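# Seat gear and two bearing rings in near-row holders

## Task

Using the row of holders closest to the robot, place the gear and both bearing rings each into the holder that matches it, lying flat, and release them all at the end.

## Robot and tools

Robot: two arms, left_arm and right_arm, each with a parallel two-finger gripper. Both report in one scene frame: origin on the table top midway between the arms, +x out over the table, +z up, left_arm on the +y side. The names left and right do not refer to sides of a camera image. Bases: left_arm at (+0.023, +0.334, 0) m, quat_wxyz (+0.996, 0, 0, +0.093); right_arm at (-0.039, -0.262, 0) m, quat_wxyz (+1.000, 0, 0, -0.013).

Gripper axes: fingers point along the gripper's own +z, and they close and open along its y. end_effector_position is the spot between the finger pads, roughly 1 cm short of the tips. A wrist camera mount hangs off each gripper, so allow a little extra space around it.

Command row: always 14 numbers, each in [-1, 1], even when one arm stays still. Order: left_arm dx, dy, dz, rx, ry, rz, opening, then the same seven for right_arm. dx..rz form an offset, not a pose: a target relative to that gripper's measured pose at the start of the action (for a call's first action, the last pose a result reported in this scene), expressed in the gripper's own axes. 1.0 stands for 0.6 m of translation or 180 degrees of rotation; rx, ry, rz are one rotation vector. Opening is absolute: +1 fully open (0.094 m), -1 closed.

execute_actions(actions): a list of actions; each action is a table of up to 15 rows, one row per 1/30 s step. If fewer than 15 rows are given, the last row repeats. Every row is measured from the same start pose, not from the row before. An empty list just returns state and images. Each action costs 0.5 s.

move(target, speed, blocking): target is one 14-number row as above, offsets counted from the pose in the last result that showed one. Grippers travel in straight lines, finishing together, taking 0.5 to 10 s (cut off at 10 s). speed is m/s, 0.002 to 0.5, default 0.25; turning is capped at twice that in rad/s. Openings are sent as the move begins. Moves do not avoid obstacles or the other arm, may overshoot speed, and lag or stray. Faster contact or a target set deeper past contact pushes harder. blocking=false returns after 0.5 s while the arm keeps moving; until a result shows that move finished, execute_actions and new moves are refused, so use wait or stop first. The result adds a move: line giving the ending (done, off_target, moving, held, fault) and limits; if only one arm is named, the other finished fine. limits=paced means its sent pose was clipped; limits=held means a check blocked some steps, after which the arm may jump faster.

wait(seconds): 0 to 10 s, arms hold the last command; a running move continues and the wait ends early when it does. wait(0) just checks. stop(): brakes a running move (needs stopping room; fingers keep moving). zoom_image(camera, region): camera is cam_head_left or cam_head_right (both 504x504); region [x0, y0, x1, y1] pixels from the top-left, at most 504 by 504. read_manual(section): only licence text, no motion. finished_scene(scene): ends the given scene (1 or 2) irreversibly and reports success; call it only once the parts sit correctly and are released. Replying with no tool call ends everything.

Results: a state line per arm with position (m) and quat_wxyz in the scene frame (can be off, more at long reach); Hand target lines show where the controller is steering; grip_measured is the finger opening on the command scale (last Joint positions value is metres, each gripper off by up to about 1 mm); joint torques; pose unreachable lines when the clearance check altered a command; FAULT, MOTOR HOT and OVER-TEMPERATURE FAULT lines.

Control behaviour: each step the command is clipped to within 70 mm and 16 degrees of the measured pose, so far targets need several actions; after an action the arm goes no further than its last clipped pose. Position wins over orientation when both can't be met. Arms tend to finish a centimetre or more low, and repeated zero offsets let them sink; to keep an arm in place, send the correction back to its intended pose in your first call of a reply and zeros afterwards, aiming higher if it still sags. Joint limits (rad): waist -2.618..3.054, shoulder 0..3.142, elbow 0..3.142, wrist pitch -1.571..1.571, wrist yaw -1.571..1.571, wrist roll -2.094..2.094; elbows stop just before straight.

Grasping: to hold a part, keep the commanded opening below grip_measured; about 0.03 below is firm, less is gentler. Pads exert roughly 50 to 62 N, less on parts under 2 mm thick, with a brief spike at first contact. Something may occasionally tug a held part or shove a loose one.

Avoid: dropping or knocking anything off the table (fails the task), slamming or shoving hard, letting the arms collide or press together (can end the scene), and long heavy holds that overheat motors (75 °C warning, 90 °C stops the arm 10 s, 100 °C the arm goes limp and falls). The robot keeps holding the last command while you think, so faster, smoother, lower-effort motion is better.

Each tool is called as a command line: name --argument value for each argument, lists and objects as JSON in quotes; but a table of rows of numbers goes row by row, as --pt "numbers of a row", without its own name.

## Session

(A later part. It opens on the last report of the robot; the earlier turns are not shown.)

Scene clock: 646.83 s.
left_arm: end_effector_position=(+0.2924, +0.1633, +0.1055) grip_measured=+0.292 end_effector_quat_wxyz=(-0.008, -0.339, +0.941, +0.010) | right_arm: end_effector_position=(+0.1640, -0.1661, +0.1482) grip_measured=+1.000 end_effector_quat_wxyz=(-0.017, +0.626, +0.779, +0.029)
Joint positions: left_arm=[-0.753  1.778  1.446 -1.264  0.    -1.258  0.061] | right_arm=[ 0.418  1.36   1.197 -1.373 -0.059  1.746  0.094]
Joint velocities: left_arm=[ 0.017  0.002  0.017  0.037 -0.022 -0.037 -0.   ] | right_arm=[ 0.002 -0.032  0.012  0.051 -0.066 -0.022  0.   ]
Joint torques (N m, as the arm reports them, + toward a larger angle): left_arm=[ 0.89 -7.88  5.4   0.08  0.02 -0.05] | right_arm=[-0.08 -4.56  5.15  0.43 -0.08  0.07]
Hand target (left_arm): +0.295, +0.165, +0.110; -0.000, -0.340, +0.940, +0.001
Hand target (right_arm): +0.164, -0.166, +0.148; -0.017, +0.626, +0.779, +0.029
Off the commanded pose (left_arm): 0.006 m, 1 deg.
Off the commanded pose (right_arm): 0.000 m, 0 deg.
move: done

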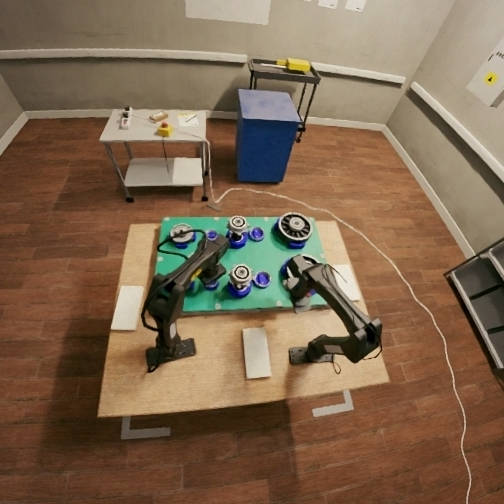

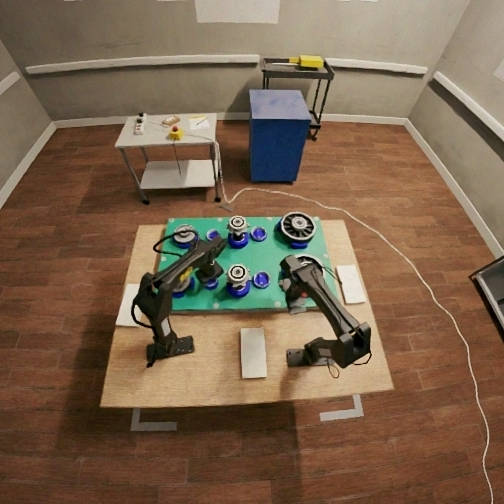

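move --target '[-0.002, 0.001, 0.035, 0.006, 0, 0, 0.26, 0, 0, 0, 0, 0, 0, 1]' --speed 0.012

zoom_image --camera "cam_head_left" --region '[185, 255, 245, 300]'

zoom_image --camera "cam_head_right" --region '[185, 255, 245, 300]'

Scene clock: 652.87 s.
left_arm: end_effector_position=(+0.2907, +0.1636, +0.0889) grip_measured=+0.292 end_effector_quat_wxyz=(-0.007, -0.339, +0.941, +0.006) | right_arm: end_effector_position=(+0.1640, -0.1659, +0.1482) grip_measured=+1.000 end_effector_quat_wxyz=(-0.018, +0.626, +0.779, +0.029)
Joint positions: left_arm=[-0.753  1.774  1.375 -1.191  0.004 -1.258  0.061] | right_arm=[ 0.418  1.36   1.197 -1.373 -0.059  1.746  0.094]
Joint velocities: left_arm=[-0.017 -0.002  0.002 -0.007  0.022 -0.037  0.001] | right_arm=[-0.007 -0.007 -0.022 -0.037  0.007  0.051  0.   ]
Joint torques (N m, as the arm reports them, + toward a larger angle): left_arm=[ 0.61 -6.74  3.58  0.34  0.06  0.02] | right_arm=[ 0.04 -4.76  5.4   0.39 -0.07  0.  ]
Hand target (left_arm): +0.293, +0.164, +0.084; -0.005, -0.339, +0.941, +0.001
Hand target (right_arm): +0.164, -0.166, +0.148; -0.017, +0.626, +0.779, +0.029
Off the commanded pose (left_arm): 0.005 m, 1 deg.
Off the commanded pose (right_arm): 0.000 m, 0 deg.
move: done

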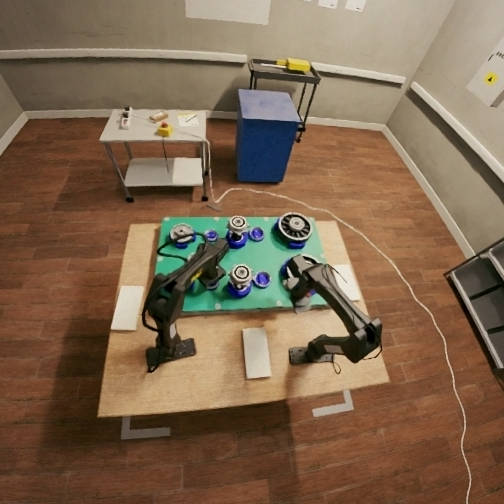

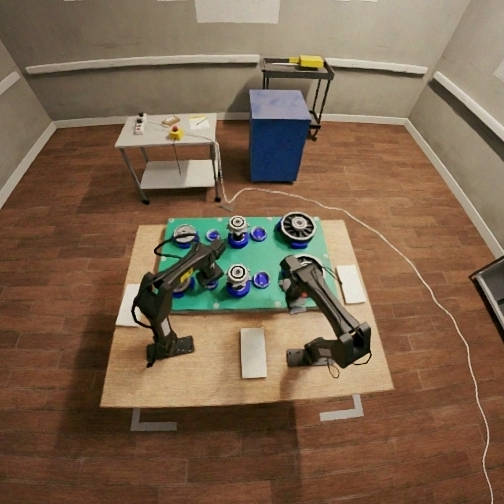

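Region (185, 255, 245, 300) of cam_head_left's 504x504 image, scaled by 8.400, with more detail than that image has; it fills the top 378 rows of this view, and the rest is white.

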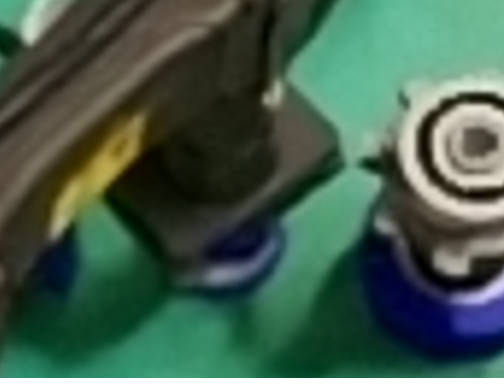

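Region (185, 255, 245, 300) of cam_head_right's 504x504 image, scaled by 8.400, with more detail than that image has; it fills the top 378 rows of this view, and the rest is white.

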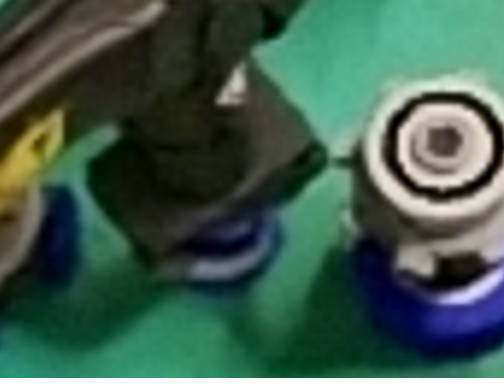

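execute_actions --actions '[[[0,0,0,0,0,0,0.26,0,0,0,0,0,0,1],[0,0,0,0,0,0,0.26,0,0,0,0,0,0,1],[0,0,0,0,0,0,0.26,0,0,0,0,0,0,1],[0,0,0,0,0,0,0.26,0,0,0,0,0,0,1],[0,0,0,0,0,0,0.26,0,0,0,0,0,0,1],[0,0,0,0,0,0,0.55,0,0,0,0,0,0,1]]]'

move --target '[0, 0, -0.11, 0, 0, 0, 0.55, 0, 0, 0, 0, 0, 0, 1]' --speed 0.08

move --target '[0.14, 0.24, -0.02, 0, 0, 0, 0.55, 0, 0, 0, 0, 0, 0, 1]' --speed 0.2

zoom_image --camera "cam_head_right" --region '[160, 215, 280, 305]'

Scene clock: 657.80 s.
left_arm: end_effector_position=(+0.2907, +0.1636, +0.0883) grip_measured=+0.548 end_effector_quat_wxyz=(-0.008, -0.339, +0.941, +0.007) | right_arm: end_effector_position=(+0.1640, -0.1659, +0.1482) grip_measured=+1.000 end_effector_quat_wxyz=(-0.018, +0.626, +0.779, +0.030)
Joint positions: left_arm=[-0.753  1.776  1.375 -1.191  0.004 -1.258  0.073] | right_arm=[ 0.418  1.36   1.197 -1.373 -0.06   1.746  0.094]
Joint velocities: left_arm=[-0.007 -0.007 -0.022 -0.022 -0.022 -0.007  0.001] | right_arm=[-0.007 -0.012  0.002 -0.022 -0.081 -0.022  0.   ]
Joint torques (N m, as the arm reports them, + toward a larger angle): left_arm=[-0.14 -6.7   5.49  0.05  0.03 -0.02] | right_arm=[-0.08 -4.66  5.26  0.39 -0.02  0.05]
Hand target (left_arm): +0.291, +0.164, +0.089; -0.007, -0.339, +0.941, +0.006
Hand target (right_arm): +0.164, -0.166, +0.148; -0.018, +0.626, +0.779, +0.029
Off the commanded pose (left_arm): 0.001 m, 0 deg.
Off the commanded pose (right_arm): 0.000 m, 0 deg.

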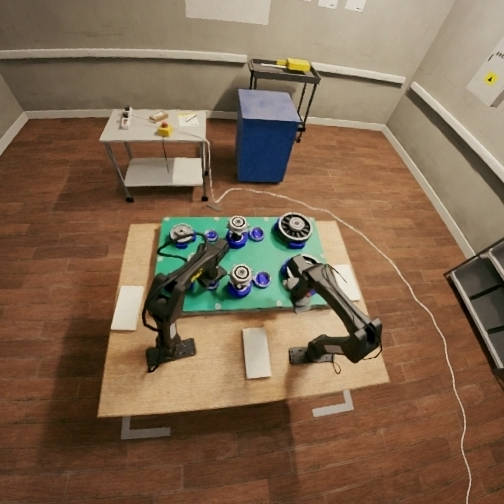

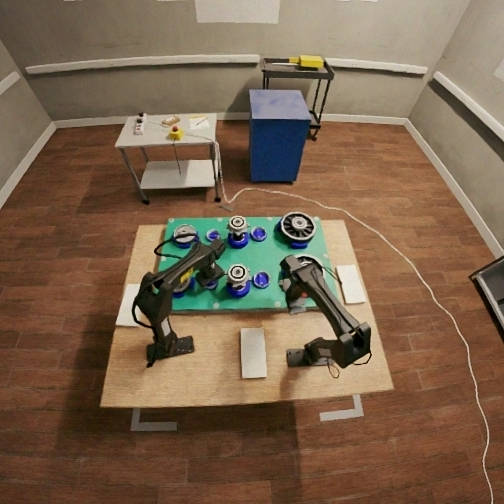

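Scene clock: 659.17 s.
left_arm: end_effector_position=(+0.2904, +0.1638, +0.1461) grip_measured=+0.548 end_effector_quat_wxyz=(-0.012, -0.339, +0.941, +0.012) | right_arm: end_effector_position=(+0.1639, -0.1658, +0.1482) grip_measured=+1.000 end_effector_quat_wxyz=(-0.018, +0.626, +0.779, +0.030)
Joint positions: left_arm=[-0.753  1.776  1.604 -1.432  0.004 -1.258  0.073] | right_arm=[ 0.418  1.36   1.197 -1.373 -0.061  1.746  0.094]
Joint velocities: left_arm=[ 0.002 -0.027 -0.017  0.007  0.007  0.007  0.   ] | right_arm=[-0.017 -0.032  0.007  0.066 -0.022 -0.022  0.   ]
Joint torques (N m, as the arm reports them, + toward a larger angle): left_arm=[ 0.48 -6.89  7.85 -0.27  0.03 -0.02] | right_arm=[ 0.08 -4.66  5.27  0.43 -0.11  0.04]
Hand target (left_arm): +0.291, +0.164, +0.154; -0.008, -0.339, +0.941, +0.007
Hand target (right_arm): +0.164, -0.166, +0.148; -0.018, +0.626, +0.779, +0.030
Off the commanded pose (left_arm): 0.008 m, 1 deg.
Off the commanded pose (right_arm): 0.000 m, 0 deg.
move: done

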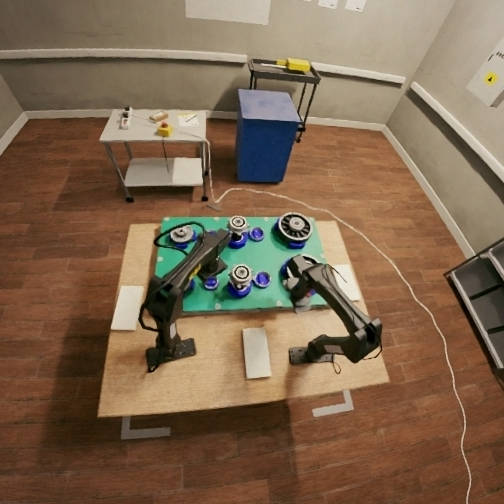

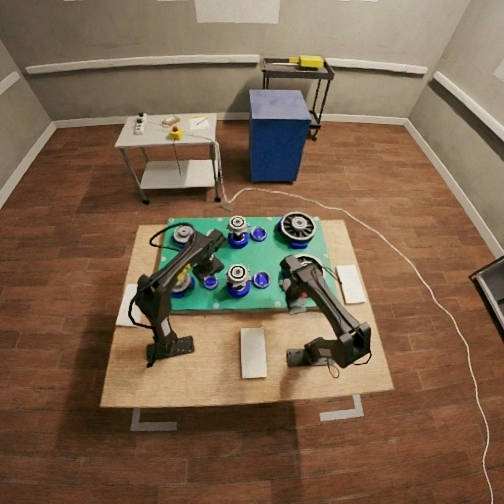

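Scene clock: 660.53 s.
left_arm: end_effector_position=(+0.1424, +0.2207, +0.1602) grip_measured=+0.548 end_effector_quat_wxyz=(-0.008, -0.339, +0.941, +0.005) | right_arm: end_effector_position=(+0.1639, -0.1656, +0.1482) grip_measured=+1.000 end_effector_quat_wxyz=(-0.019, +0.626, +0.779, +0.030)
Joint positions: left_arm=[-0.939  1.184  1.125 -1.527  0.009 -1.445  0.073] | right_arm=[ 0.418  1.36   1.197 -1.373 -0.061  1.746  0.094]
Joint velocities: left_arm=[-0.012 -0.002 -0.007  0.022 -0.051 -0.007  0.   ] | right_arm=[ 0.002 -0.002 -0.012 -0.022 -0.125 -0.007  0.   ]
Joint torques (N m, as the arm reports them, + toward a larger angle): left_arm=[-0.65 -2.61  4.53 -0.2   0.05 -0.05] | right_arm=[-0.12 -4.71  5.3   0.39 -0.05  0.02]
Hand target (left_arm): +0.137, +0.224, +0.160; -0.010, -0.339, +0.941, +0.011
Hand target (right_arm): +0.164, -0.166, +0.148; -0.018, +0.626, +0.779, +0.030
Off the commanded pose (left_arm): 0.009 m, 1 deg.
Off the commanded pose (right_arm): 0.000 m, 0 deg.
move: done

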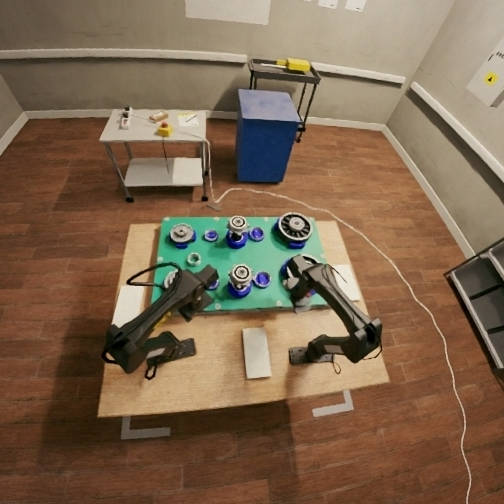

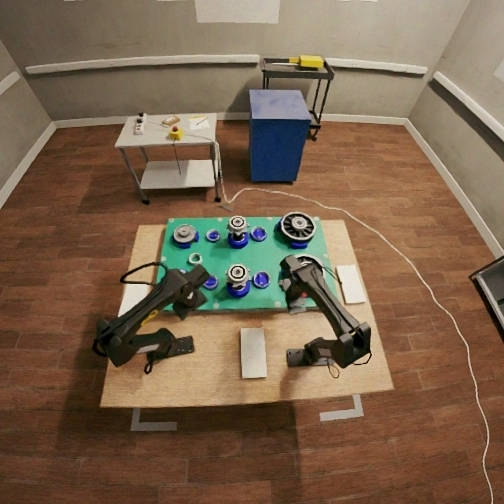

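Region (160, 215, 280, 305) of cam_head_right's 504x504 image, scaled by 4.200, with more detail than that image has; it fills the top 378 rows of this view, and the rest is white.

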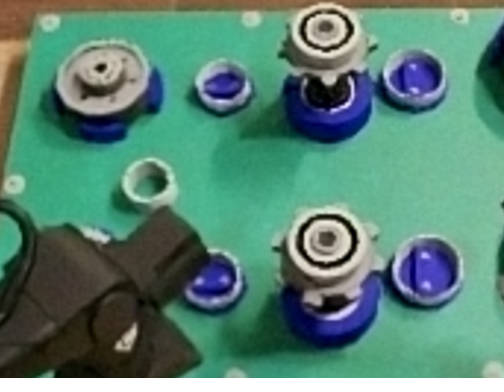

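move --target '[0.213, 0.004, 0.067, 0, 0, 0.167, 1, 0, 0, 0, 0, 0, 0, 1]' --speed 0.25

zoom_image --camera "cam_head_right" --region '[160, 215, 280, 305]'

zoom_image --camera "cam_head_left" --region '[158, 220, 228, 300]'

Scene clock: 667.00 s.
left_arm: end_effector_position=(+0.0450, +0.1433, +0.1257) grip_measured=+1.000 end_effector_quat_wxyz=(-0.008, -0.084, +0.996, -0.002) | right_arm: end_effector_position=(+0.1638, -0.1656, +0.1482) grip_measured=+1.000 end_effector_quat_wxyz=(-0.019, +0.626, +0.779, +0.030)
Joint positions: left_arm=[-1.631  1.26   1.036 -1.345  0.016 -1.612  0.094] | right_arm=[ 0.418  1.36   1.197 -1.373 -0.062  1.746  0.094]
Joint velocities: left_arm=[-0.017  0.007  0.007  0.051 -0.037 -0.037  0.   ] | right_arm=[ 0.007 -0.022 -0.007 -0.095 -0.007 -0.007  0.   ]
Joint torques (N m, as the arm reports them, + toward a larger angle): left_arm=[-0.73 -2.08  5.09  0.1  -0.03 -0.07] | right_arm=[-0.04 -4.66  5.41  0.38 -0.03  0.01]
Hand target (left_arm): +0.045, +0.143, +0.123; -0.004, -0.083, +0.997, -0.001
Hand target (right_arm): +0.164, -0.166, +0.148; -0.018, +0.626, +0.779, +0.030
Off the commanded pose (left_arm): 0.006 m, 0 deg.
Off the commanded pose (right_arm): 0.000 m, 0 deg.
move: done

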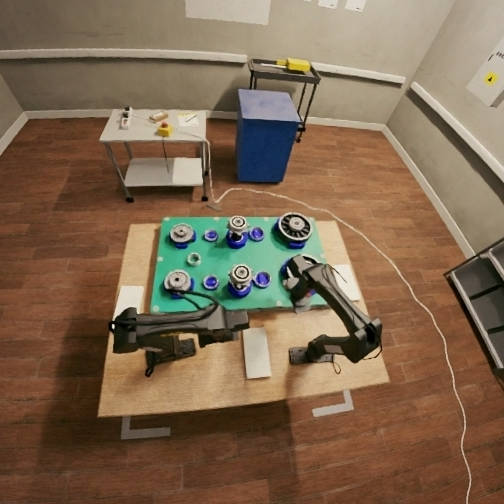

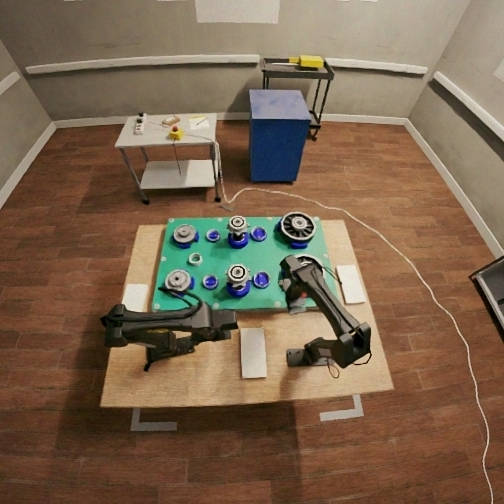

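Region (160, 215, 280, 305) of cam_head_right's 504x504 image, scaled by 4.200, with more detail than that image has; it fills the top 378 rows of this view, and the rest is white.

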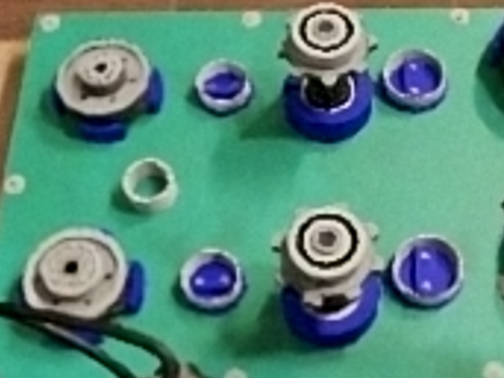

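Region (158, 220, 228, 300) of cam_head_left's 504x504 image, scaled by 6.300, with more detail than that image has; it fills the left 441 columns of this view, and the rest is white.

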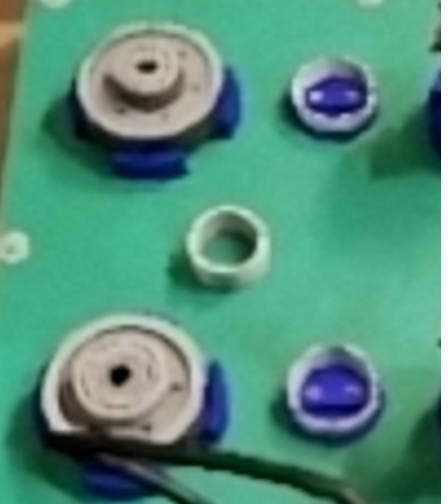

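finished_scene --scene 1

The scene is finished: the task was done.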